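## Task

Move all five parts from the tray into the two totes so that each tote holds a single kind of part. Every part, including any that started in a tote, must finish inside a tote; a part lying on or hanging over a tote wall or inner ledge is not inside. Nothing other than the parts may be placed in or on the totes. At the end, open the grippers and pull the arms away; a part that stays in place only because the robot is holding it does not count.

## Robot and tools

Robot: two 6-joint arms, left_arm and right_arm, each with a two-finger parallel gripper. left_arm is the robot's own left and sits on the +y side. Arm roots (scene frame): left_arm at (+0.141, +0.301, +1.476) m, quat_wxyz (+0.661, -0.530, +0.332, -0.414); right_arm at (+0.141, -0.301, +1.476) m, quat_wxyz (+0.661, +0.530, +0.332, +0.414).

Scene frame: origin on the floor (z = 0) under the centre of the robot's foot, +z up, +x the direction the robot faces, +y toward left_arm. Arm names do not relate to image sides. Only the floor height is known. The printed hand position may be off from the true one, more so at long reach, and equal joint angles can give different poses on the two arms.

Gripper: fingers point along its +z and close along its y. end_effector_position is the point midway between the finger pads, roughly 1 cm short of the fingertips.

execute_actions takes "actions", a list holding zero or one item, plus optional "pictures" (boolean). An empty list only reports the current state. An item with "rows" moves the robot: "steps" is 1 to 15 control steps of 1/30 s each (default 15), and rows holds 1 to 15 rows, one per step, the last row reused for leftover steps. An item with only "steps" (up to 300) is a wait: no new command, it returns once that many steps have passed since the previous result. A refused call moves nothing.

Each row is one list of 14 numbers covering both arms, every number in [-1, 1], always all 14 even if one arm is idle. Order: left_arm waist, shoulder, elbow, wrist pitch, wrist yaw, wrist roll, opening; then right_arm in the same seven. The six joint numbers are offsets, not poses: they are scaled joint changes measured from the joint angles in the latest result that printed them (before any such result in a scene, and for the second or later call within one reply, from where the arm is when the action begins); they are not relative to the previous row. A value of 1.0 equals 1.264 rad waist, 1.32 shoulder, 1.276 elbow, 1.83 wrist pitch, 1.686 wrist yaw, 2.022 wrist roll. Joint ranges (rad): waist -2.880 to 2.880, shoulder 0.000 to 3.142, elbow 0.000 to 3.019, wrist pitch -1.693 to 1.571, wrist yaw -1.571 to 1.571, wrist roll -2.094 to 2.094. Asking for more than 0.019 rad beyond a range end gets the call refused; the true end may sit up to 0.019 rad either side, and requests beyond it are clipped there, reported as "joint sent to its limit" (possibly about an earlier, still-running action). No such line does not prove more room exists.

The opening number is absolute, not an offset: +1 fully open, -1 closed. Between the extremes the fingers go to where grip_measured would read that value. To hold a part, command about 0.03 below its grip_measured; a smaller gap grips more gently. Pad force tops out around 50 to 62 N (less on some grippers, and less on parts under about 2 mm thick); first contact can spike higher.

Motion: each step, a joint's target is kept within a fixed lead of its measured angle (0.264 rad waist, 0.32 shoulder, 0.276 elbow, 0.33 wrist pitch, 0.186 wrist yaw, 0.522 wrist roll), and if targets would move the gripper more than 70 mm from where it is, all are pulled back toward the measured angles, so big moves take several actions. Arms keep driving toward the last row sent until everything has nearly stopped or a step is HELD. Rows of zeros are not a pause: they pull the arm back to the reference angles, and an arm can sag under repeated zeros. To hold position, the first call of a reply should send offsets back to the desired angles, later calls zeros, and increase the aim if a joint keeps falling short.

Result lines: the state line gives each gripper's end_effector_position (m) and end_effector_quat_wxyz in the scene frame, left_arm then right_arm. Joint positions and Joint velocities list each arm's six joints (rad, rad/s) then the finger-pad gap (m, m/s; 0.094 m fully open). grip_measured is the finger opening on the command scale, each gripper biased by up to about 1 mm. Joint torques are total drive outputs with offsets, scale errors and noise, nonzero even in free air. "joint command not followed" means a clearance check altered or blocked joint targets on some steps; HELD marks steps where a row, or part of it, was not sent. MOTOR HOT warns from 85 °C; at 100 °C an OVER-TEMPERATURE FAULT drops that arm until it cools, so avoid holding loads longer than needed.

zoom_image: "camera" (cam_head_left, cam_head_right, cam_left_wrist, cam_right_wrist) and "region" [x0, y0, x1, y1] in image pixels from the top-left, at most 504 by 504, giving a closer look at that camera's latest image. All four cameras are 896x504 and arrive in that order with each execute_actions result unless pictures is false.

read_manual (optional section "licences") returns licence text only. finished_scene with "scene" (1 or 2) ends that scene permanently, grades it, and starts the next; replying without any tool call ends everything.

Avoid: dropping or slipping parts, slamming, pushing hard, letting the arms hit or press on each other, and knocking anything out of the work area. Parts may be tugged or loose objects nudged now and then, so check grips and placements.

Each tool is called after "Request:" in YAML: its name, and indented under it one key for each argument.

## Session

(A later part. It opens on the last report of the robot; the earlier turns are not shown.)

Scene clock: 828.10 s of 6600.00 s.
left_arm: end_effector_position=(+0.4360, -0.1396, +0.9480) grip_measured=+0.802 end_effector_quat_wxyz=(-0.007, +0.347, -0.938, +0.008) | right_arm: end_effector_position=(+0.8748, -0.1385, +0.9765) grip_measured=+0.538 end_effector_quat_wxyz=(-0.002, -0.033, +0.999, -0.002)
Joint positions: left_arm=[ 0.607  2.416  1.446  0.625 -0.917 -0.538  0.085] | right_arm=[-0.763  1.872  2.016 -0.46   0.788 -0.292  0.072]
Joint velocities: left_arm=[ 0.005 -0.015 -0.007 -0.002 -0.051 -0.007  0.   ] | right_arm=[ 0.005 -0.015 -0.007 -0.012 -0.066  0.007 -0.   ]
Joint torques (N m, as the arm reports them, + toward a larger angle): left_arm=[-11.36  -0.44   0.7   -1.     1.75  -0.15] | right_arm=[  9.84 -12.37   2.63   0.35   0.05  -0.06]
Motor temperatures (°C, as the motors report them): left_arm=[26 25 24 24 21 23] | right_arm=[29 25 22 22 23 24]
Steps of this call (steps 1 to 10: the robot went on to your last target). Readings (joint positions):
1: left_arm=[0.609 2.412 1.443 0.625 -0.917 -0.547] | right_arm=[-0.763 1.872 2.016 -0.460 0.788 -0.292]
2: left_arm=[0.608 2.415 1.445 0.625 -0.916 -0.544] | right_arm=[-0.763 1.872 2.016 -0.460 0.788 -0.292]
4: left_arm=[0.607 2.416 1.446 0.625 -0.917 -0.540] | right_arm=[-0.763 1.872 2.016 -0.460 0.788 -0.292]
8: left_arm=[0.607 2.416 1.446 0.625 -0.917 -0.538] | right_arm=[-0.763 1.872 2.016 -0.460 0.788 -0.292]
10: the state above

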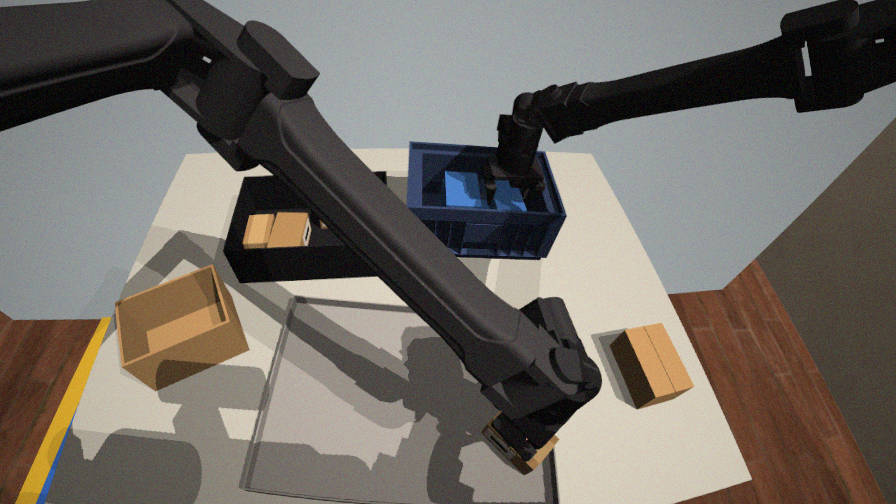

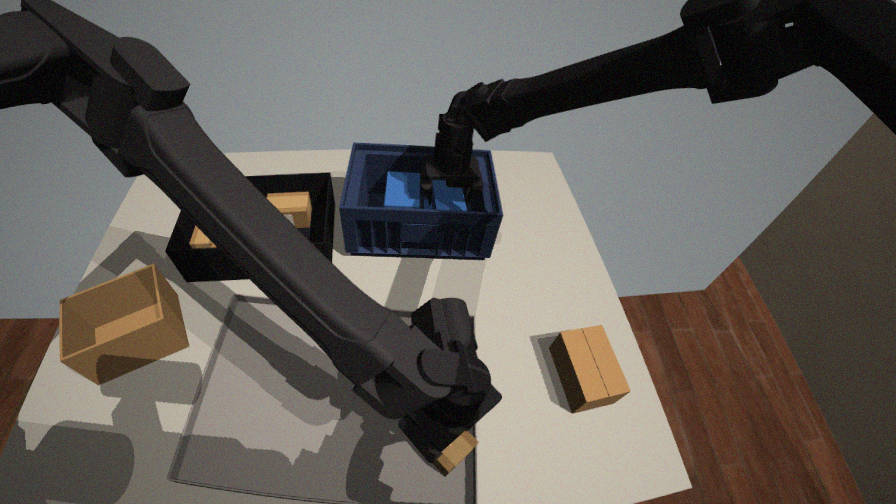

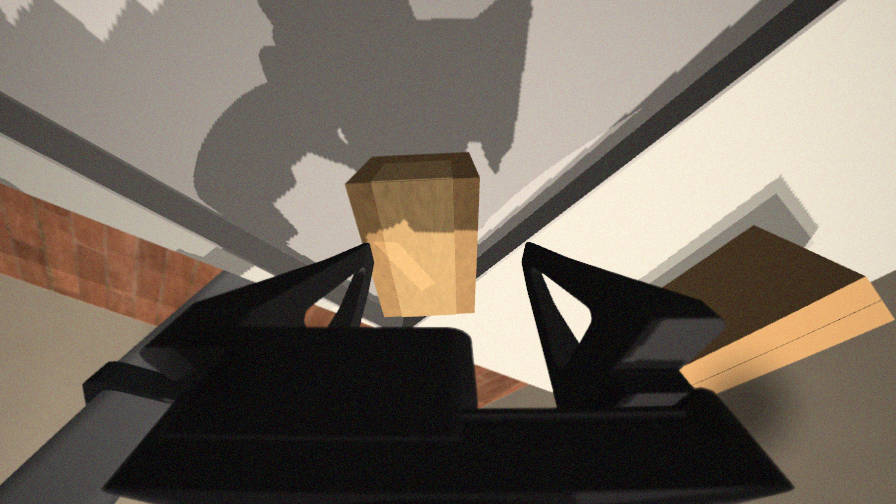

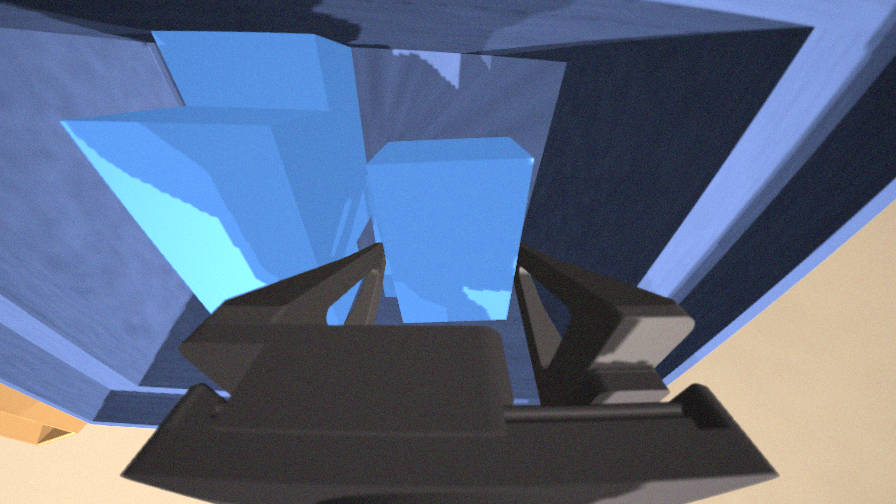

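Request:
execute_actions:
  actions:
    - {"rows":[[0,-0.01,-0.012,0.002,-0.001,-0.003,0.85,0.028,0,0,0,0,0,0.58],[0,-0.02,-0.026,0.004,-0.002,-0.006,0.9,0.04,0,0,0,0,0,0.62],[0,-0.03,-0.04,0.007,-0.004,-0.01,0.95,0.05,-0.008,-0.012,-0.002,0.005,0,0.64],[0,-0.036,-0.054,0.01,-0.006,-0.014,0.98,0.06,-0.022,-0.028,-0.005,0.012,0,0.64],[0,-0.038,-0.066,0.013,-0.007,-0.018,0.98,0.07,-0.037,-0.044,-0.008,0.02,0.003,0.64],[0,-0.038,-0.076,0.014,-0.007,-0.022,0.98,0.08,-0.052,-0.06,-0.011,0.028,0.006,0.64],[0,-0.038,-0.076,0.014,-0.007,-0.022,0.98,0.09,-0.068,-0.076,-0.014,0.035,0.009,0.64],[0,-0.038,-0.076,0.014,-0.007,-0.022,0.98,0.1,-0.084,-0.092,-0.017,0.043,0.012,0.64],[0,-0.038,-0.076,0.014,-0.007,-0.022,0.98,0.11,-0.1,-0.108,-0.02,0.05,0.015,0.64],[0,-0.038,-0.076,0.014,-0.007,-0.022,0.98,0.119,-0.116,-0.124,-0.023,0.057,0.018,0.64],[0,-0.038,-0.076,0.014,-0.007,-0.022,0.98,0.127,-0.132,-0.14,-0.026,0.064,0.021,0.64],[0,-0.038,-0.076,0.014,-0.007,-0.022,0.98,0.134,-0.148,-0.156,-0.029,0.071,0.024,0.64],[0,-0.038,-0.076,0.014,-0.007,-0.022,0.98,0.14,-0.164,-0.172,-0.032,0.078,0.028,0.64],[0,-0.038,-0.076,0.014,-0.007,-0.022,0.98,0.145,-0.18,-0.188,-0.035,0.084,0.032,0.64],[0,-0.038,-0.076,0.014,-0.007,-0.022,0.98,0.148,-0.195,-0.2,-0.038,0.088,0.036,0.64]],"steps":15}
  pictures: false

Request:
execute_actions:
  actions:
    - {"steps":12}

Scene clock: 837.17 s of 6600.00 s.
left_arm: end_effector_position=(+0.4293, -0.1235, +0.9627) grip_measured=+0.978 end_effector_quat_wxyz=(-0.001, +0.349, -0.937, +0.003) | right_arm: end_effector_position=(+0.8462, -0.1100, +1.0744) grip_measured=+0.638 end_effector_quat_wxyz=(-0.019, -0.076, +0.997, +0.003)
Joint positions: left_arm=[ 0.604  2.37   1.368  0.632 -0.928 -0.564  0.093] | right_arm=[-0.62   1.719  1.796 -0.506  0.919 -0.258  0.077]
Joint velocities: left_arm=[ 0.005  0.005 -0.002 -0.007 -0.051 -0.154 -0.001] | right_arm=[ 0.396 -0.698 -0.584 -0.198  0.183  0.183 -0.   ]
Joint torques (N m, as the arm reports them, + toward a larger angle): left_arm=[-15.45  -3.28  -3.85   0.52  -0.07  -0.32] | right_arm=[ 11.27 -16.3    2.39   0.01   0.32   0.  ]
Motor temperatures (°C, as the motors report them): left_arm=[26 24 24 24 23 23] | right_arm=[29 25 22 22 23 24]
Steps of this call (steps 1 to 30: the robot went on to your last target; steps 31 to 90: nothing new was sent; then 5.57 s passed at rest; steps 91 to 105: all 15 steps of this action). Readings (joint positions):
91: left_arm=[0.604 2.414 1.444 0.625 -0.921 -0.538] | right_arm=[-0.763 1.872 2.016 -0.460 0.788 -0.292]
92: left_arm=[0.604 2.413 1.442 0.625 -0.921 -0.538] | right_arm=[-0.762 1.872 2.016 -0.460 0.788 -0.292]
94: left_arm=[0.604 2.404 1.428 0.625 -0.922 -0.540] | right_arm=[-0.758 1.871 2.010 -0.460 0.797 -0.292]
98: left_arm=[0.604 2.374 1.375 0.631 -0.927 -0.555] | right_arm=[-0.724 1.837 1.939 -0.468 0.844 -0.287]
105: the state above

Scene clock: 837.57 s of 6600.00 s.
left_arm: end_effector_position=(+0.4293, -0.1235, +0.9627) grip_measured=+0.978 end_effector_quat_wxyz=(-0.001, +0.351, -0.937, +0.003) | right_arm: end_effector_position=(+0.8788, -0.1463, +1.1262) grip_measured=+0.638 end_effector_quat_wxyz=(+0.009, -0.038, +0.999, +0.008)
Joint positions: left_arm=[ 0.604  2.37   1.368  0.632 -0.928 -0.567  0.093] | right_arm=[-0.583  1.604  1.764 -0.52   0.933 -0.229  0.077]
Joint velocities: left_arm=[ 0.005 -0.005 -0.017  0.012  0.007 -0.066  0.001] | right_arm=[-0.005  0.044 -0.002 -0.022  0.037 -0.037  0.   ]
Joint torques (N m, as the arm reports them, + toward a larger angle): left_arm=[-15.29  -3.37  -3.85   0.53  -0.07  -0.31] | right_arm=[  8.78 -10.38   2.25   0.     0.15  -0.01]
Motor temperatures (°C, as the motors report them): left_arm=[26 24 24 24 23 23] | right_arm=[29 25 22 22 23 24]
Steps of this call (steps 1 to 12: the robot went on to your last target). Readings (joint positions):
1: left_arm=[0.604 2.370 1.368 0.632 -0.928 -0.565] | right_arm=[-0.608 1.696 1.778 -0.512 0.925 -0.252]
2: left_arm=[0.604 2.370 1.368 0.632 -0.928 -0.565] | right_arm=[-0.597 1.676 1.768 -0.517 0.928 -0.247]
4: left_arm=[0.604 2.370 1.368 0.632 -0.928 -0.565] | right_arm=[-0.585 1.645 1.764 -0.520 0.929 -0.240]
8: left_arm=[0.604 2.370 1.368 0.632 -0.928 -0.566] | right_arm=[-0.583 1.607 1.764 -0.520 0.933 -0.232]
12: the state above

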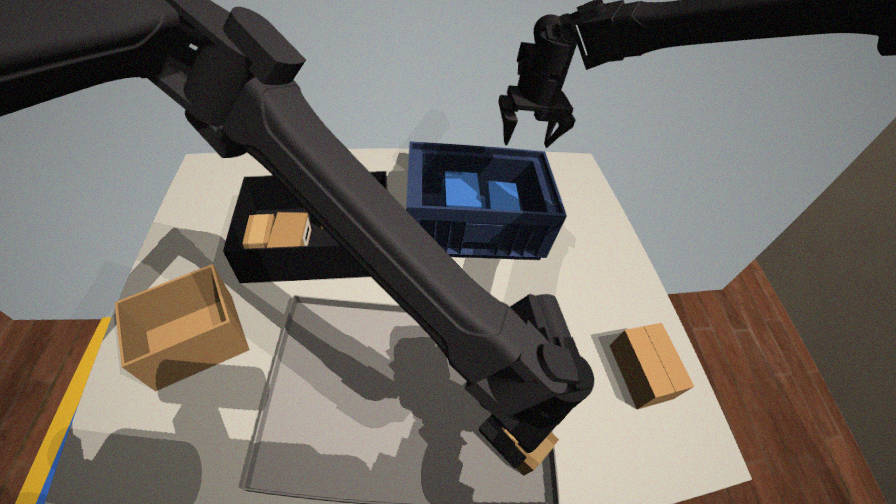

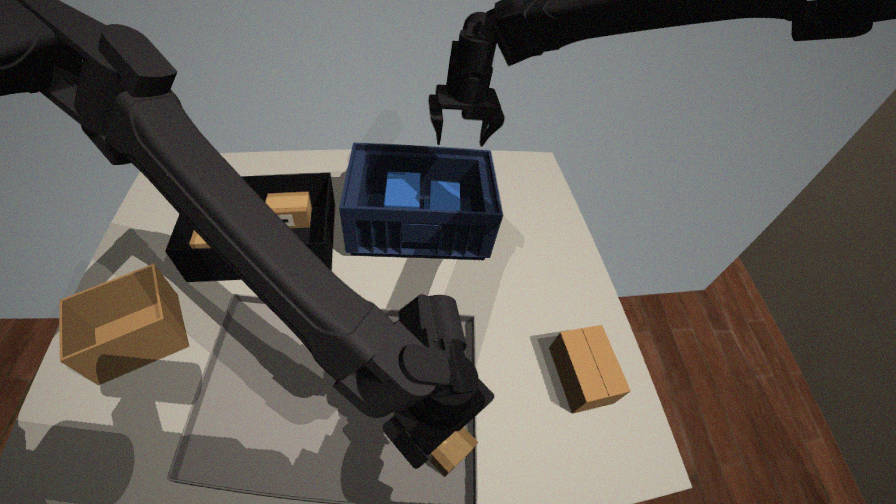

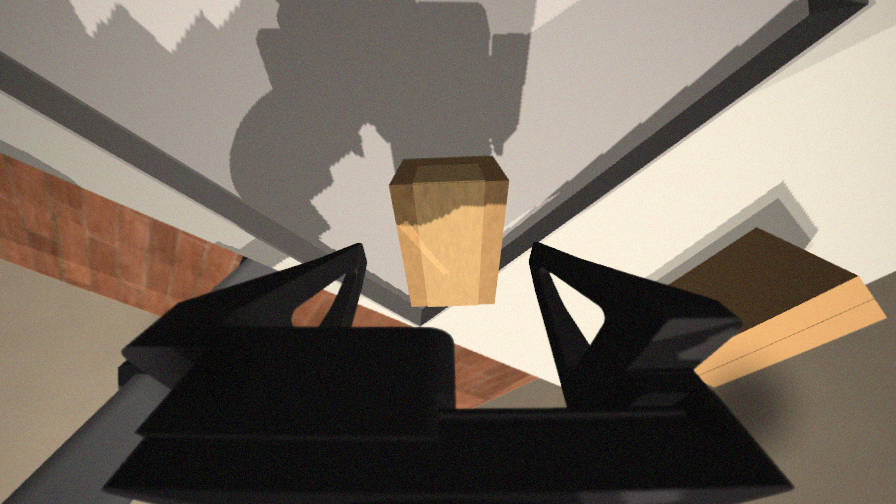

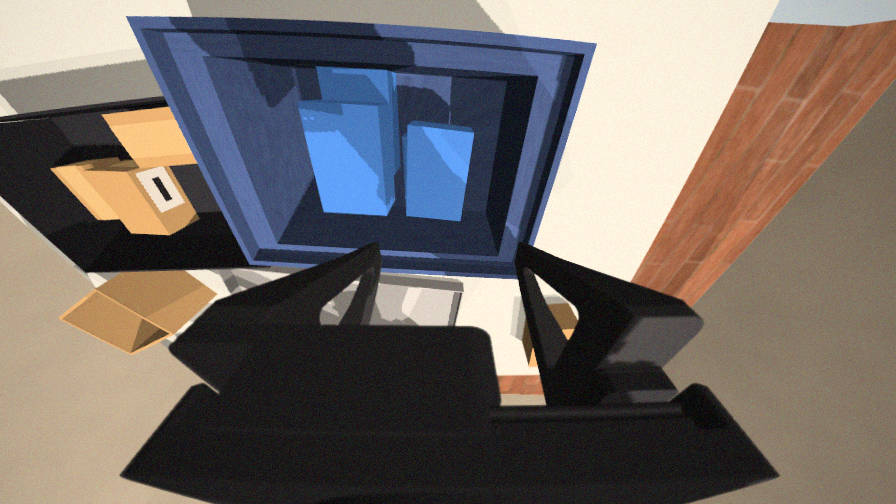

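Request:
execute_actions:
  actions:
    - {"rows":[[0.024,0,0,0,0,0,0.98,0,0,0,0,0,0,0.64],[0.03,0,0,0,0.002,0,0.98,0,0,0,0,0,0,0.64],[0.034,0.006,0.007,-0.001,0.005,0.002,0.98,0,0,0,0,0,0,0.64],[0.038,0.014,0.017,-0.003,0.008,0.004,0.98,0,0,0,0,0,0,0.64],[0.041,0.022,0.028,-0.005,0.011,0.006,0.98,0,0,0,0,0,0,0.64],[0.044,0.03,0.039,-0.007,0.014,0.008,0.98,0,0,0,0,0,0,0.64],[0.047,0.038,0.05,-0.009,0.017,0.01,0.98,0,0,0,0,0,0,0.64],[0.049,0.046,0.061,-0.011,0.02,0.012,0.98,0,0,0,0,0,0,0.64],[0.051,0.054,0.072,-0.013,0.023,0.014,0.98,0,0,0,0,0,0,0.64],[0.052,0.062,0.083,-0.015,0.026,0.017,0.98,0,0,0,0,0,0,0.64],[0.052,0.068,0.092,-0.016,0.028,0.019,0.98,0,0,0,0,0,0,0.64],[0.052,0.073,0.1,-0.016,0.029,0.02,0.98,0,0,0,0,0,0,0.64]],"steps":15}
  pictures: false

Request:
execute_actions:
  actions:
    - {"steps":10}

Scene clock: 843.93 s of 6600.00 s.
left_arm: end_effector_position=(+0.4245, -0.1326, +0.9164) grip_measured=+0.978 end_effector_quat_wxyz=(-0.002, +0.357, -0.934, +0.003) | right_arm: end_effector_position=(+0.8782, -0.1455, +1.1257) grip_measured=+0.638 end_effector_quat_wxyz=(+0.008, -0.037, +0.999, +0.008)
Joint positions: left_arm=[ 0.654  2.457  1.493  0.622 -0.881 -0.548  0.093] | right_arm=[-0.583  1.606  1.764 -0.52   0.933 -0.227  0.077]
Joint velocities: left_arm=[ 0.034  0.103  0.002 -0.037  0.022  0.066  0.001] | right_arm=[-0.015 -0.005  0.002 -0.012  0.022  0.037  0.   ]
Joint torques (N m, as the arm reports them, + toward a larger angle): left_arm=[-14.57  -2.8   -2.28  -0.87   0.06   0.05] | right_arm=[  8.87 -10.94   2.66   0.39   0.04  -0.1 ]
Motor temperatures (°C, as the motors report them): left_arm=[26 24 24 24 23 23] | right_arm=[29 25 22 22 23 24]
Steps of this call (steps 1 to 30: the robot went on to your last target; steps 31 to 90: nothing new was sent; then 2.87 s passed at rest; steps 91 to 105: all 15 steps of this action). Readings (joint positions):
91: left_arm=[0.604 2.370 1.368 0.632 -0.928 -0.567] | right_arm=[-0.583 1.606 1.764 -0.520 0.933 -0.227]
92: left_arm=[0.605 2.370 1.368 0.632 -0.927 -0.567] | right_arm=[-0.583 1.606 1.764 -0.520 0.933 -0.227]
94: left_arm=[0.609 2.371 1.370 0.632 -0.921 -0.567] | right_arm=[-0.583 1.606 1.764 -0.520 0.933 -0.227]
98: left_arm=[0.627 2.396 1.417 0.632 -0.901 -0.565] | right_arm=[-0.583 1.606 1.764 -0.520 0.933 -0.227]
105: the state above

Scene clock: 844.27 s of 6600.00 s.
left_arm: end_effector_position=(+0.4162, -0.1344, +0.9157) grip_measured=+0.978 end_effector_quat_wxyz=(+0.002, +0.350, -0.937, +0.002) | right_arm: end_effector_position=(+0.8782, -0.1455, +1.1257) grip_measured=+0.638 end_effector_quat_wxyz=(+0.008, -0.037, +0.999, +0.008)
Joint positions: left_arm=[ 0.654  2.468  1.493  0.619 -0.881 -0.543  0.093] | right_arm=[-0.583  1.606  1.764 -0.52   0.933 -0.227  0.077]
Joint velocities: left_arm=[-0.005 -0.005  0.002  0.007  0.051 -0.007  0.   ] | right_arm=[ 0.005  0.005  0.007  0.027  0.007 -0.007 -0.   ]
Joint torques (N m, as the arm reports them, + toward a larger angle): left_arm=[-14.88  -2.7   -2.33  -0.89   0.05   0.05] | right_arm=[  8.79 -11.12   2.69   0.35   0.05  -0.09]
Motor temperatures (°C, as the motors report them): left_arm=[26 24 24 24 23 23] | right_arm=[29 25 22 22 23 24]
Steps of this call (steps 1 to 10: the robot went on to your last target). Readings (joint positions):
1: left_arm=[0.654 2.460 1.493 0.621 -0.881 -0.547] | right_arm=[-0.583 1.606 1.764 -0.520 0.933 -0.227]
2: left_arm=[0.654 2.463 1.493 0.620 -0.881 -0.546] | right_arm=[-0.583 1.606 1.764 -0.520 0.933 -0.227]
4: left_arm=[0.654 2.467 1.493 0.619 -0.881 -0.544] | right_arm=[-0.583 1.606 1.764 -0.520 0.933 -0.227]
8: left_arm=[0.654 2.468 1.493 0.619 -0.881 -0.543] | right_arm=[-0.583 1.606 1.764 -0.520 0.933 -0.227]
10: the state above

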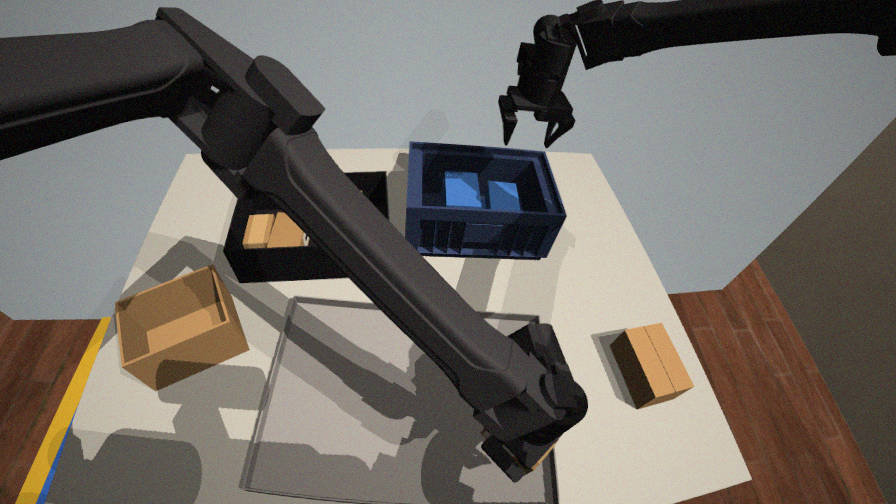

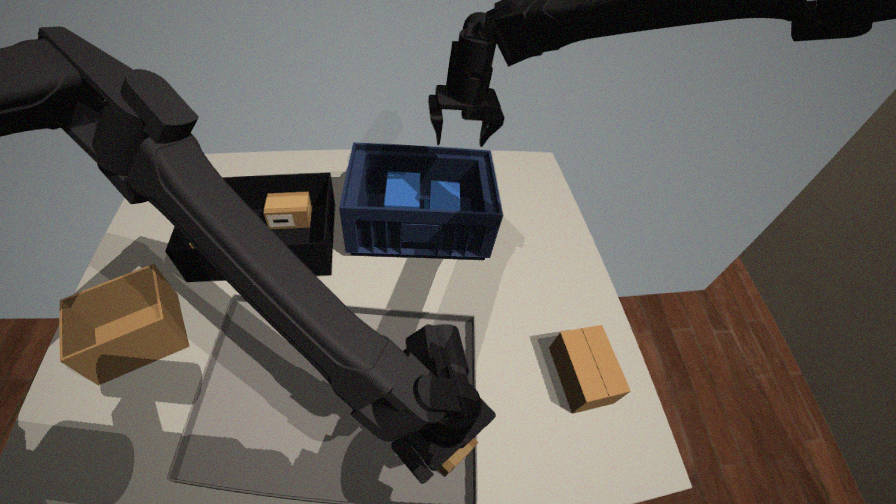

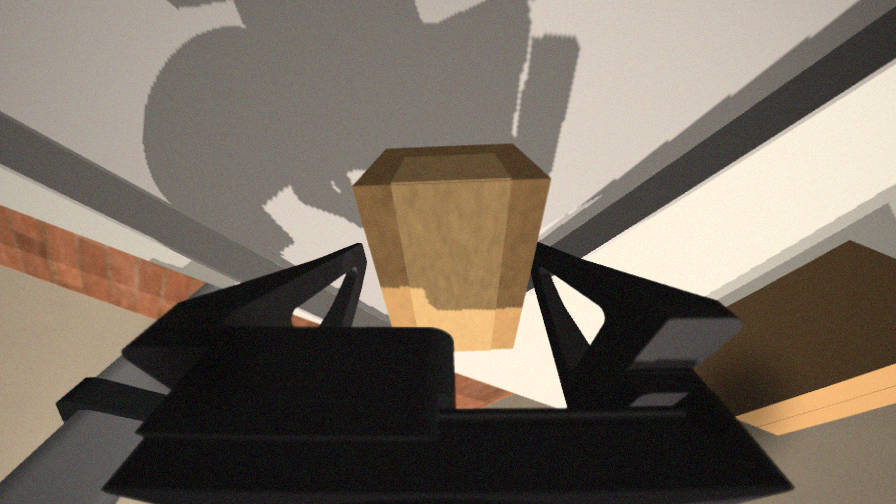

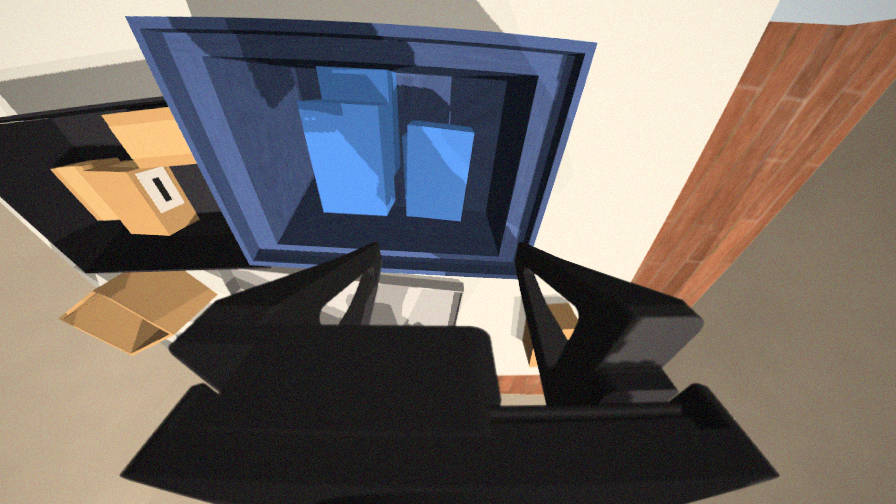

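Request:
execute_actions:
  actions: []

Scene clock: 849.77 s of 6600.00 s.
left_arm: end_effector_position=(+0.4162, -0.1344, +0.9157) grip_measured=+0.978 end_effector_quat_wxyz=(+0.002, +0.349, -0.937, +0.002) | right_arm: end_effector_position=(+0.8782, -0.1455, +1.1257) grip_measured=+0.638 end_effector_quat_wxyz=(+0.008, -0.037, +0.999, +0.008)
Joint positions: left_arm=[ 0.654  2.468  1.493  0.619 -0.881 -0.542  0.093] | right_arm=[-0.583  1.606  1.764 -0.52   0.933 -0.227  0.077]
Joint velocities: left_arm=[-0.005 -0.015  0.002  0.017  0.022  0.022  0.   ] | right_arm=[ 0.005 -0.005 -0.007 -0.022  0.081 -0.007 -0.001]
Joint torques (N m, as the arm reports them, + toward a larger angle): left_arm=[-14.79  -2.68  -2.3   -0.92   0.05   0.05] | right_arm=[  8.83 -11.14   2.65   0.39   0.03  -0.09]
Motor temperatures (°C, as the motors report them): left_arm=[26 24 24 24 22 23] | right_arm=[29 25 22 22 23 24]
Steps of this call (steps 1 to 30: the robot went on to your last target; steps 31 to 90: nothing new was sent; then 2.50 s passed at rest). Readings (joint positions):
1: left_arm=[0.654 2.468 1.493 0.619 -0.881 -0.543] | right_arm=[-0.583 1.606 1.764 -0.520 0.933 -0.227]
2: left_arm=[0.654 2.468 1.493 0.619 -0.881 -0.542] | right_arm=[-0.583 1.606 1.764 -0.520 0.933 -0.227]
4: left_arm=[0.654 2.468 1.493 0.619 -0.881 -0.542] | right_arm=[-0.583 1.606 1.764 -0.520 0.933 -0.227]
8: left_arm=[0.654 2.468 1.493 0.619 -0.881 -0.542] | right_arm=[-0.583 1.606 1.764 -0.520 0.933 -0.227]
90: the state above
All arms were judged still, so your last target was given up. Only a new action makes them travel on or press farther. Fingers that are still opening or closing keep moving.

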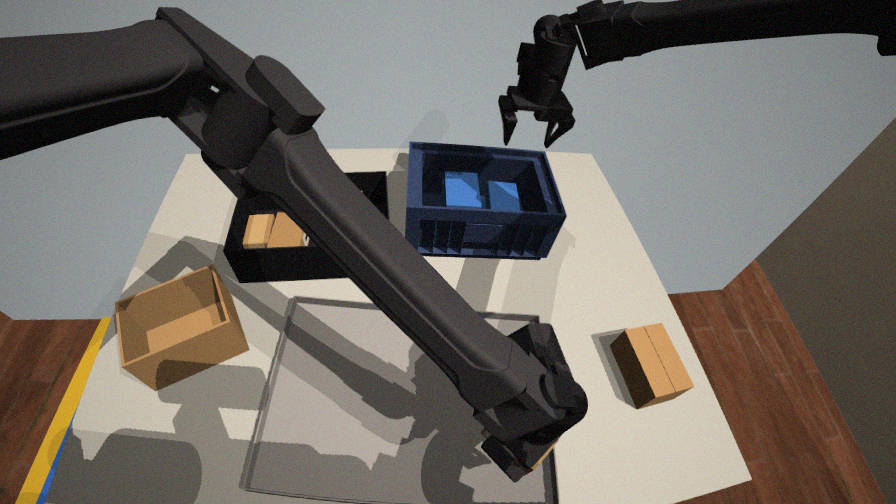

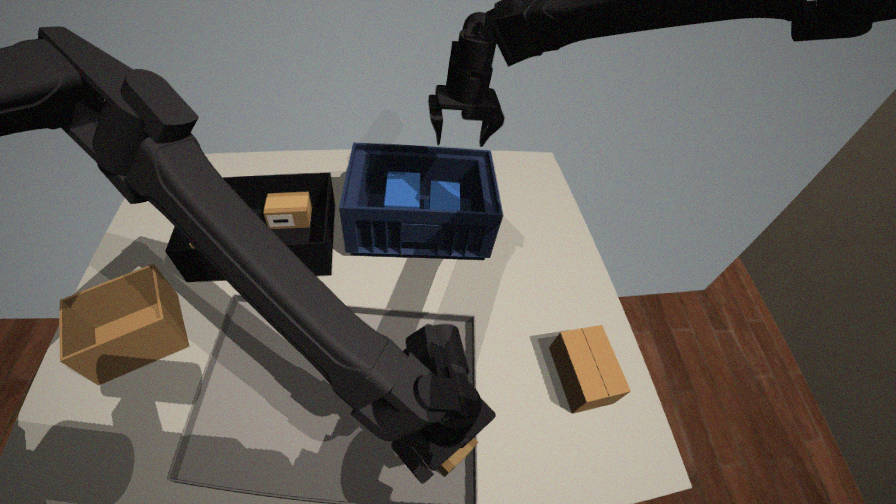

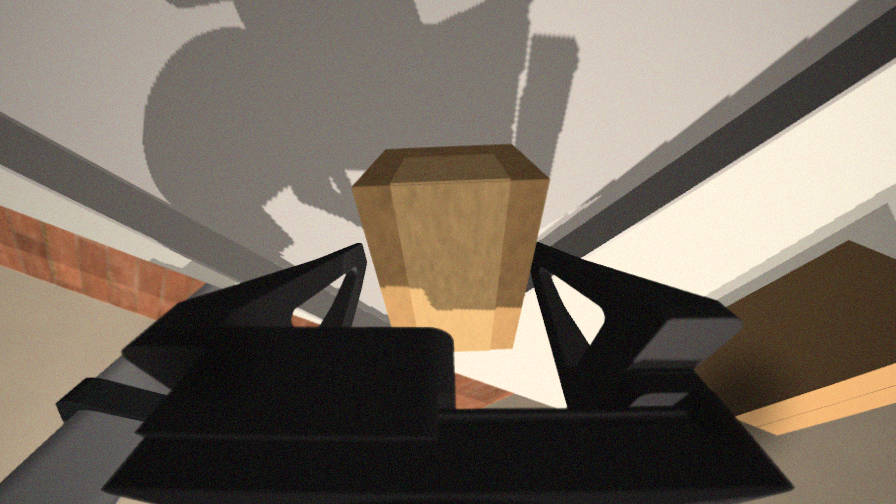

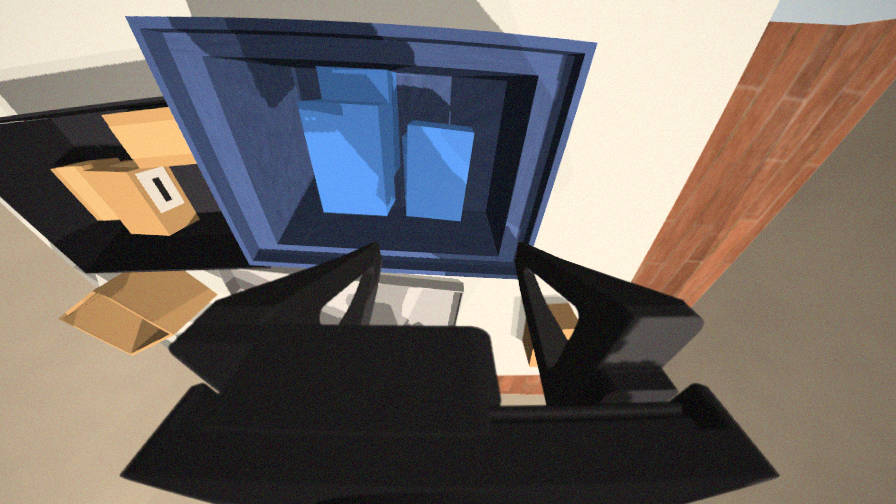

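Request:
execute_actions:
  actions:
    - {"rows":[[0,0,0,0,0,0,0.8,-0.02,-0.04,-0.05,0.02,-0.02,0,0.64],[0,0,0,0,0,0,0.65,-0.05,-0.08,-0.11,0.04,-0.04,0,0.64],[0,0,0,0,0,0,0.55,-0.08,-0.12,-0.17,0.06,-0.07,0,0.64],[0,0,0,0,0,0,0.47,-0.11,-0.16,-0.23,0.08,-0.09,0,0.64],[0,0,0,0,0,0,0.42,-0.14,-0.2,-0.29,0.1,-0.12,0,0.64],[0,0,0,0,0,0,0.38,-0.17,-0.23,-0.34,0.12,-0.14,0,0.64],[0,0,0,0,0,0,0.35,-0.2,-0.26,-0.39,0.14,-0.16,0,0.64],[0,0,0,0,0,0,0.33,-0.23,-0.29,-0.43,0.155,-0.18,0,0.64],[0,0,0,0,0,0,0.31,-0.26,-0.32,-0.47,0.165,-0.19,0,0.64],[0,0,0,0,0,0,0.3,-0.28,-0.335,-0.49,0.175,-0.2,0,0.64],[0,0,0,0,0,0,0.29,-0.29,-0.342,-0.499,0.175,-0.201,0.006,0.64]],"steps":15}

Scene clock: 852.27 s of 6600.00 s.
left_arm: end_effector_position=(+0.4162, -0.1345, +0.9157) grip_measured=+0.313 end_effector_quat_wxyz=(+0.002, +0.349, -0.937, +0.003) | right_arm: end_effector_position=(+0.7088, -0.3076, +1.0867) grip_measured=+0.638 end_effector_quat_wxyz=(-0.014, +0.022, +1.000, +0.012)
Joint positions: left_arm=[ 0.654  2.468  1.493  0.619 -0.88  -0.542  0.062] | right_arm=[-0.932  1.213  1.142 -0.24   0.605 -0.225  0.077]
Joint velocities: left_arm=[-0.005 -0.005 -0.012  0.007 -0.037  0.022  0.   ] | right_arm=[-0.777 -0.689 -0.52   0.208 -0.081  0.037 -0.001]
Joint torques (N m, as the arm reports them, + toward a larger angle): left_arm=[-15.89  -2.69  -2.56  -0.26  -0.05  -0.14] | right_arm=[  5.22 -13.13   2.79   1.24  -0.42  -0.03]
Motor temperatures (°C, as the motors report them): left_arm=[26 24 24 24 22 23] | right_arm=[29 25 22 22 23 24]
Steps of this call (steps 1 to 60: nothing new was sent; steps 61 to 75: all 15 steps of this action). Readings (joint positions):
61: left_arm=[0.654 2.468 1.493 0.619 -0.881 -0.542] | right_arm=[-0.584 1.603 1.756 -0.513 0.920 -0.227]
62: left_arm=[0.654 2.468 1.493 0.619 -0.881 -0.542] | right_arm=[-0.587 1.590 1.729 -0.494 0.893 -0.227]
64: left_arm=[0.654 2.468 1.493 0.619 -0.881 -0.542] | right_arm=[-0.606 1.534 1.620 -0.446 0.823 -0.227]
68: left_arm=[0.654 2.468 1.493 0.619 -0.880 -0.542] | right_arm=[-0.700 1.415 1.412 -0.367 0.707 -0.227]
75: the state above

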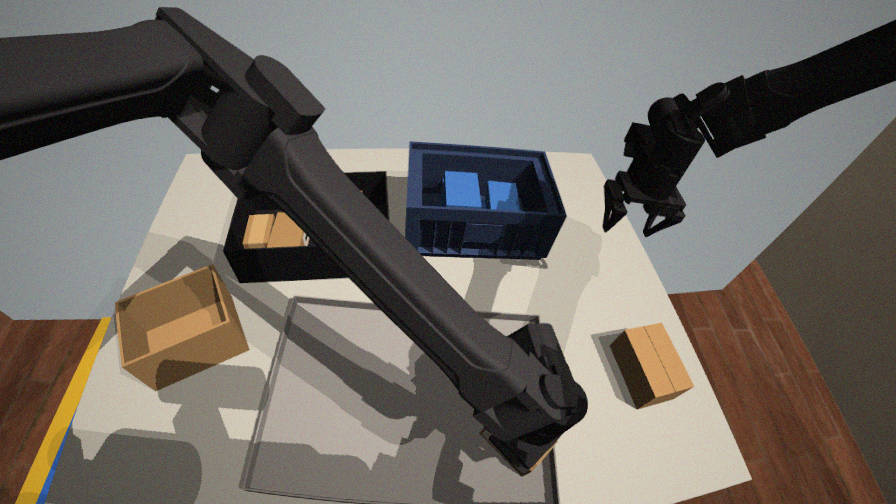

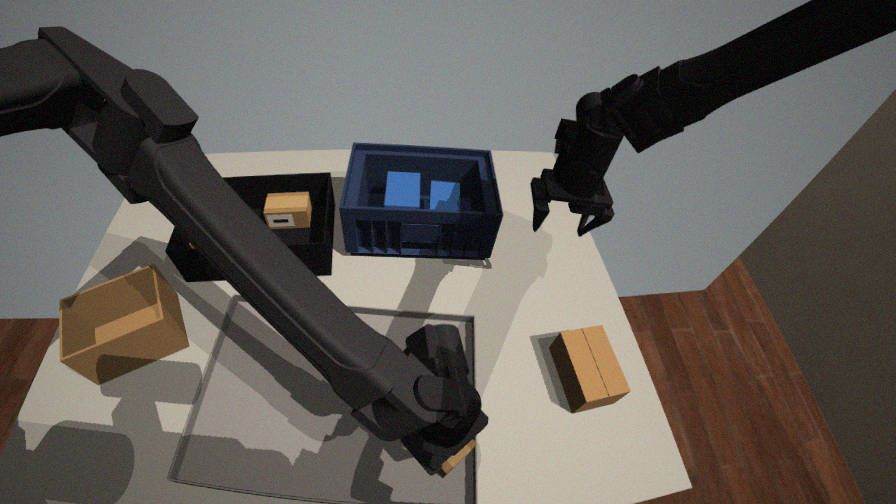

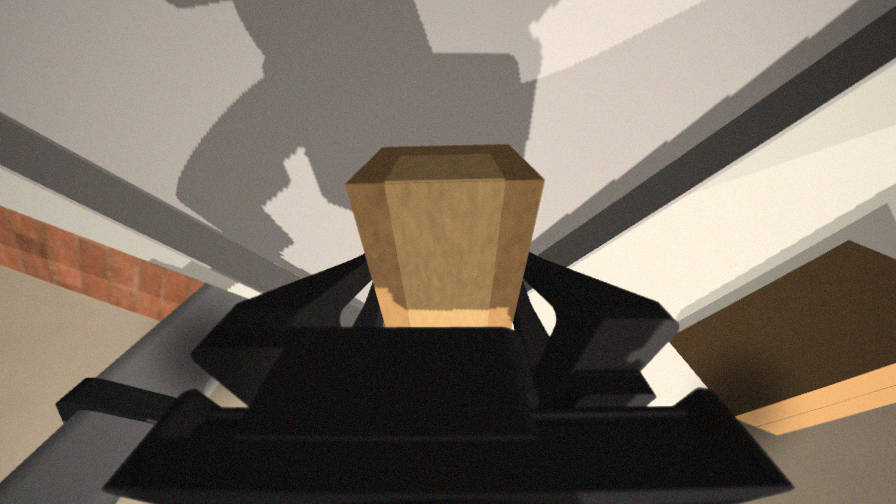

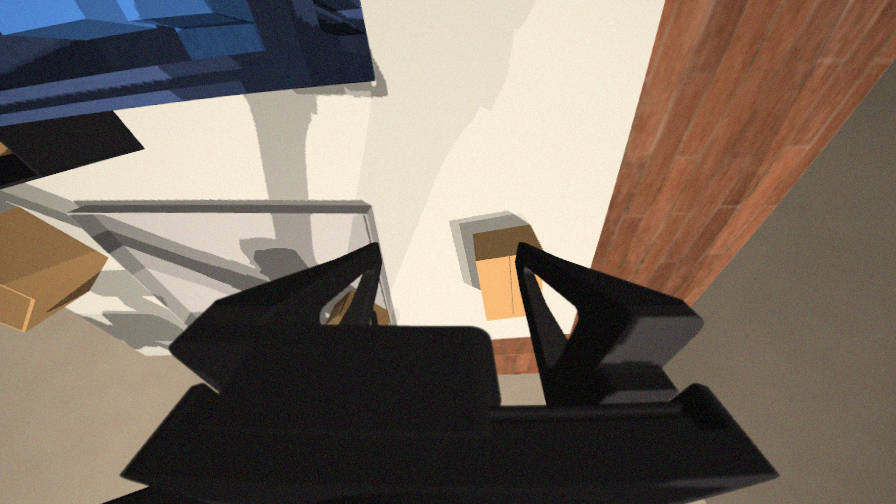

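Request:
execute_actions:
  actions:
    - {"rows":[[-0.025,0,0,0,0,0,0.28,-0.014,-0.044,-0.012,0.022,-0.006,0.005,0.64],[-0.028,0,0,0,0,0,0.275,-0.014,-0.044,-0.012,0.022,-0.006,0.005,0.64],[-0.03,-0.008,-0.01,0,0,0,0.275,-0.014,-0.044,-0.012,0.022,-0.006,0.005,0.64],[-0.034,-0.02,-0.025,0.002,-0.007,0,0.275,-0.014,-0.044,-0.012,0.022,-0.006,0.005,0.64],[-0.04,-0.035,-0.045,0.004,-0.013,0,0.275,-0.014,-0.044,-0.012,0.022,-0.006,0.005,0.64],[-0.048,-0.05,-0.068,0.006,-0.02,0,0.275,-0.014,-0.044,-0.012,0.022,-0.006,0.005,0.64],[-0.057,-0.065,-0.09,0.008,-0.027,0,0.275,-0.014,-0.044,-0.012,0.022,-0.006,0.005,0.64],[-0.066,-0.078,-0.112,0.011,-0.035,0,0.275,-0.014,-0.044,-0.012,0.022,-0.006,0.005,0.64],[-0.075,-0.09,-0.134,0.015,-0.044,0,0.275,-0.014,-0.044,-0.012,0.022,-0.006,0.005,0.64],[-0.085,-0.1,-0.156,0.019,-0.053,0,0.275,-0.014,-0.044,-0.012,0.022,-0.006,0.005,0.64],[-0.095,-0.11,-0.178,0.023,-0.062,0,0.275,-0.014,-0.044,-0.012,0.022,-0.006,0.005,0.64],[-0.104,-0.12,-0.198,0.027,-0.071,0,0.275,-0.014,-0.044,-0.012,0.022,-0.006,0.005,0.64],[-0.112,-0.128,-0.214,0.03,-0.078,0,0.275,-0.014,-0.044,-0.012,0.022,-0.006,0.005,0.64],[-0.118,-0.133,-0.225,0.031,-0.081,0,0.275,-0.014,-0.044,-0.012,0.022,-0.006,0.005,0.64]],"steps":15}
  pictures: false

Request:
execute_actions:
  actions:
    - {"steps":8}

Scene clock: 859.90 s of 6600.00 s.
left_arm: end_effector_position=(+0.4180, -0.0998, +1.0015) grip_measured=+0.313 end_effector_quat_wxyz=(-0.001, +0.321, -0.947, -0.023) | right_arm: end_effector_position=(+0.7194, -0.3418, +1.0971) grip_measured=+0.638 end_effector_quat_wxyz=(+0.008, +0.048, +0.999, -0.009)
Joint positions: left_arm=[ 0.567  2.302  1.242  0.652 -1.014 -0.542  0.062] | right_arm=[-0.969  1.157  1.128 -0.209  0.599 -0.223  0.077]
Joint velocities: left_arm=[-0.454 -0.347 -0.427  0.085 -0.198  0.022 -0.001] | right_arm=[-0.005 -0.015 -0.012 -0.007  0.037 -0.022  0.001]
Joint torques (N m, as the arm reports them, + toward a larger angle): left_arm=[-17.67  -2.57  -3.08   0.4   -0.04  -0.14] | right_arm=[  3.67 -12.54   1.91   0.9   -0.13   0.01]
Motor temperatures (°C, as the motors report them): left_arm=[26 24 24 24 22 23] | right_arm=[28 25 22 22 23 24]
Steps of this call (steps 1 to 30: the robot went on to your last target; steps 31 to 90: nothing new was sent; then 4.13 s passed at rest; steps 91 to 105: all 15 steps of this action). Readings (joint positions):
91: left_arm=[0.654 2.468 1.493 0.619 -0.880 -0.542] | right_arm=[-0.969 1.157 1.128 -0.209 0.599 -0.223]
92: left_arm=[0.654 2.468 1.493 0.619 -0.880 -0.542] | right_arm=[-0.969 1.157 1.128 -0.209 0.599 -0.223]
94: left_arm=[0.654 2.467 1.492 0.619 -0.883 -0.542] | right_arm=[-0.969 1.157 1.128 -0.209 0.599 -0.223]
98: left_arm=[0.646 2.426 1.428 0.619 -0.924 -0.542] | right_arm=[-0.969 1.157 1.128 -0.209 0.599 -0.223]
105: the state above

Scene clock: 860.17 s of 6600.00 s.
left_arm: end_effector_position=(+0.4253, -0.1193, +1.0297) grip_measured=+0.313 end_effector_quat_wxyz=(-0.006, +0.317, -0.949, +0.001) | right_arm: end_effector_position=(+0.7194, -0.3418, +1.0971) grip_measured=+0.638 end_effector_quat_wxyz=(+0.008, +0.048, +0.999, -0.009)
Joint positions: left_arm=[ 0.514  2.288  1.226  0.658 -1.016 -0.542  0.062] | right_arm=[-0.969  1.157  1.128 -0.209  0.599 -0.223  0.077]
Joint velocities: left_arm=[-0.005 -0.015 -0.012 -0.012 -0.037 -0.066 -0.001] | right_arm=[ 0.005 -0.005  0.007 -0.002  0.007 -0.007 -0.   ]
Joint torques (N m, as the arm reports them, + toward a larger angle): left_arm=[-15.93  -3.    -3.66   0.43  -0.07  -0.13] | right_arm=[  3.56 -12.46   1.92   0.87  -0.11  -0.01]
Motor temperatures (°C, as the motors report them): left_arm=[26 24 24 24 22 23] | right_arm=[28 25 22 22 23 24]
Steps of this call (steps 1 to 8: the robot went on to your last target). Readings (joint positions):
1: left_arm=[0.552 2.293 1.231 0.654 -1.015 -0.542] | right_arm=[-0.969 1.157 1.128 -0.209 0.599 -0.223]
2: left_arm=[0.539 2.289 1.226 0.656 -1.015 -0.542] | right_arm=[-0.969 1.157 1.128 -0.209 0.599 -0.223]
4: left_arm=[0.520 2.287 1.226 0.658 -1.015 -0.542] | right_arm=[-0.969 1.157 1.128 -0.209 0.599 -0.223]
8: the state above

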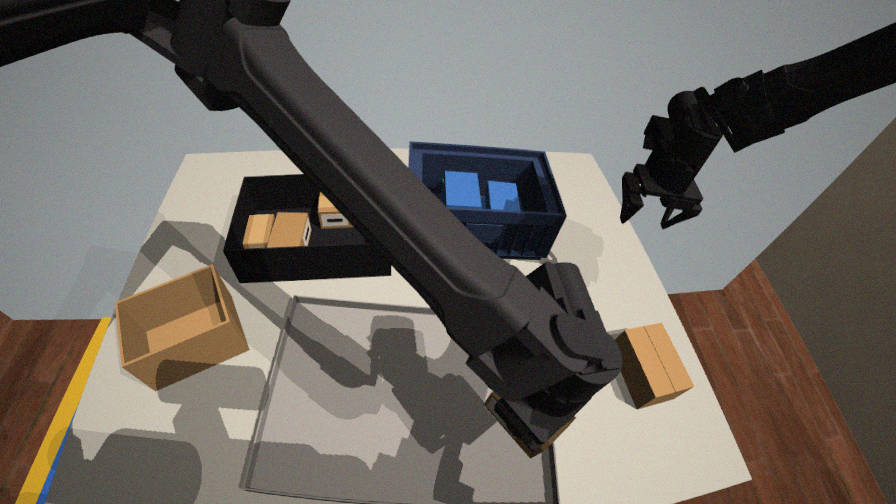

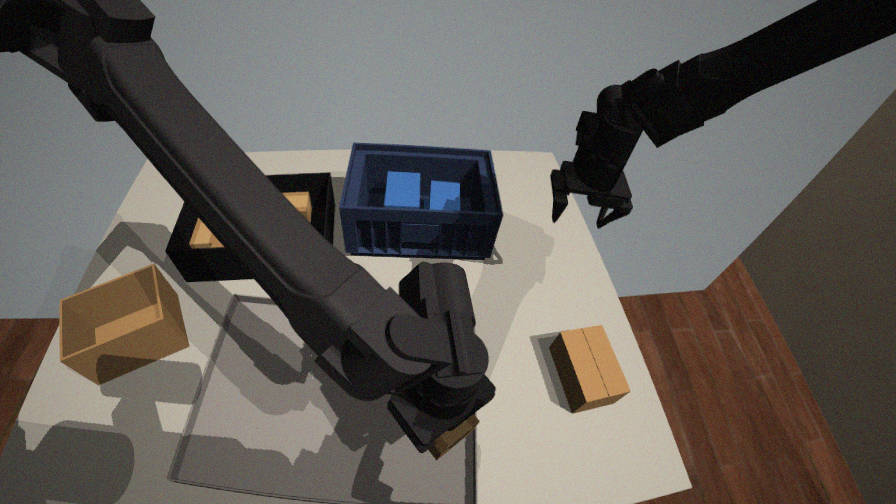

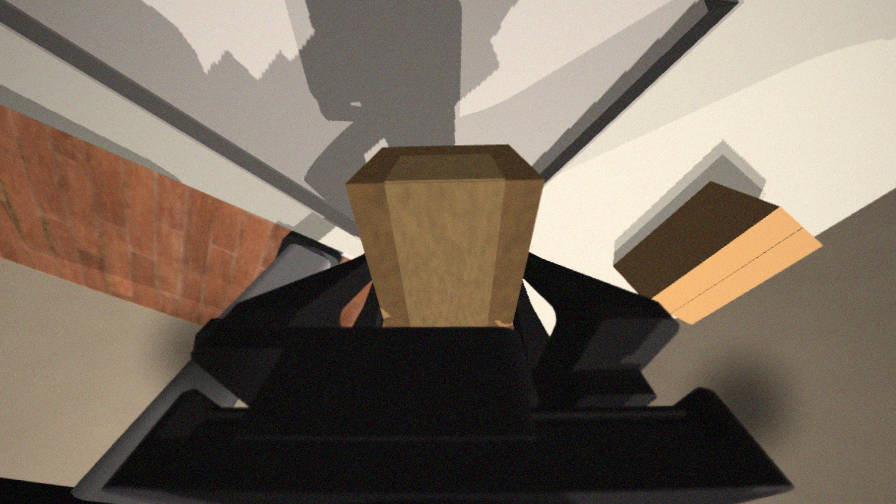

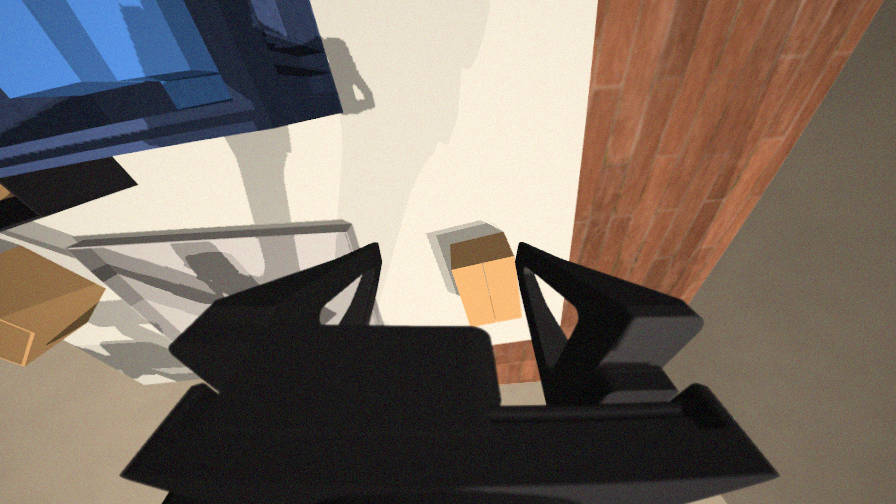

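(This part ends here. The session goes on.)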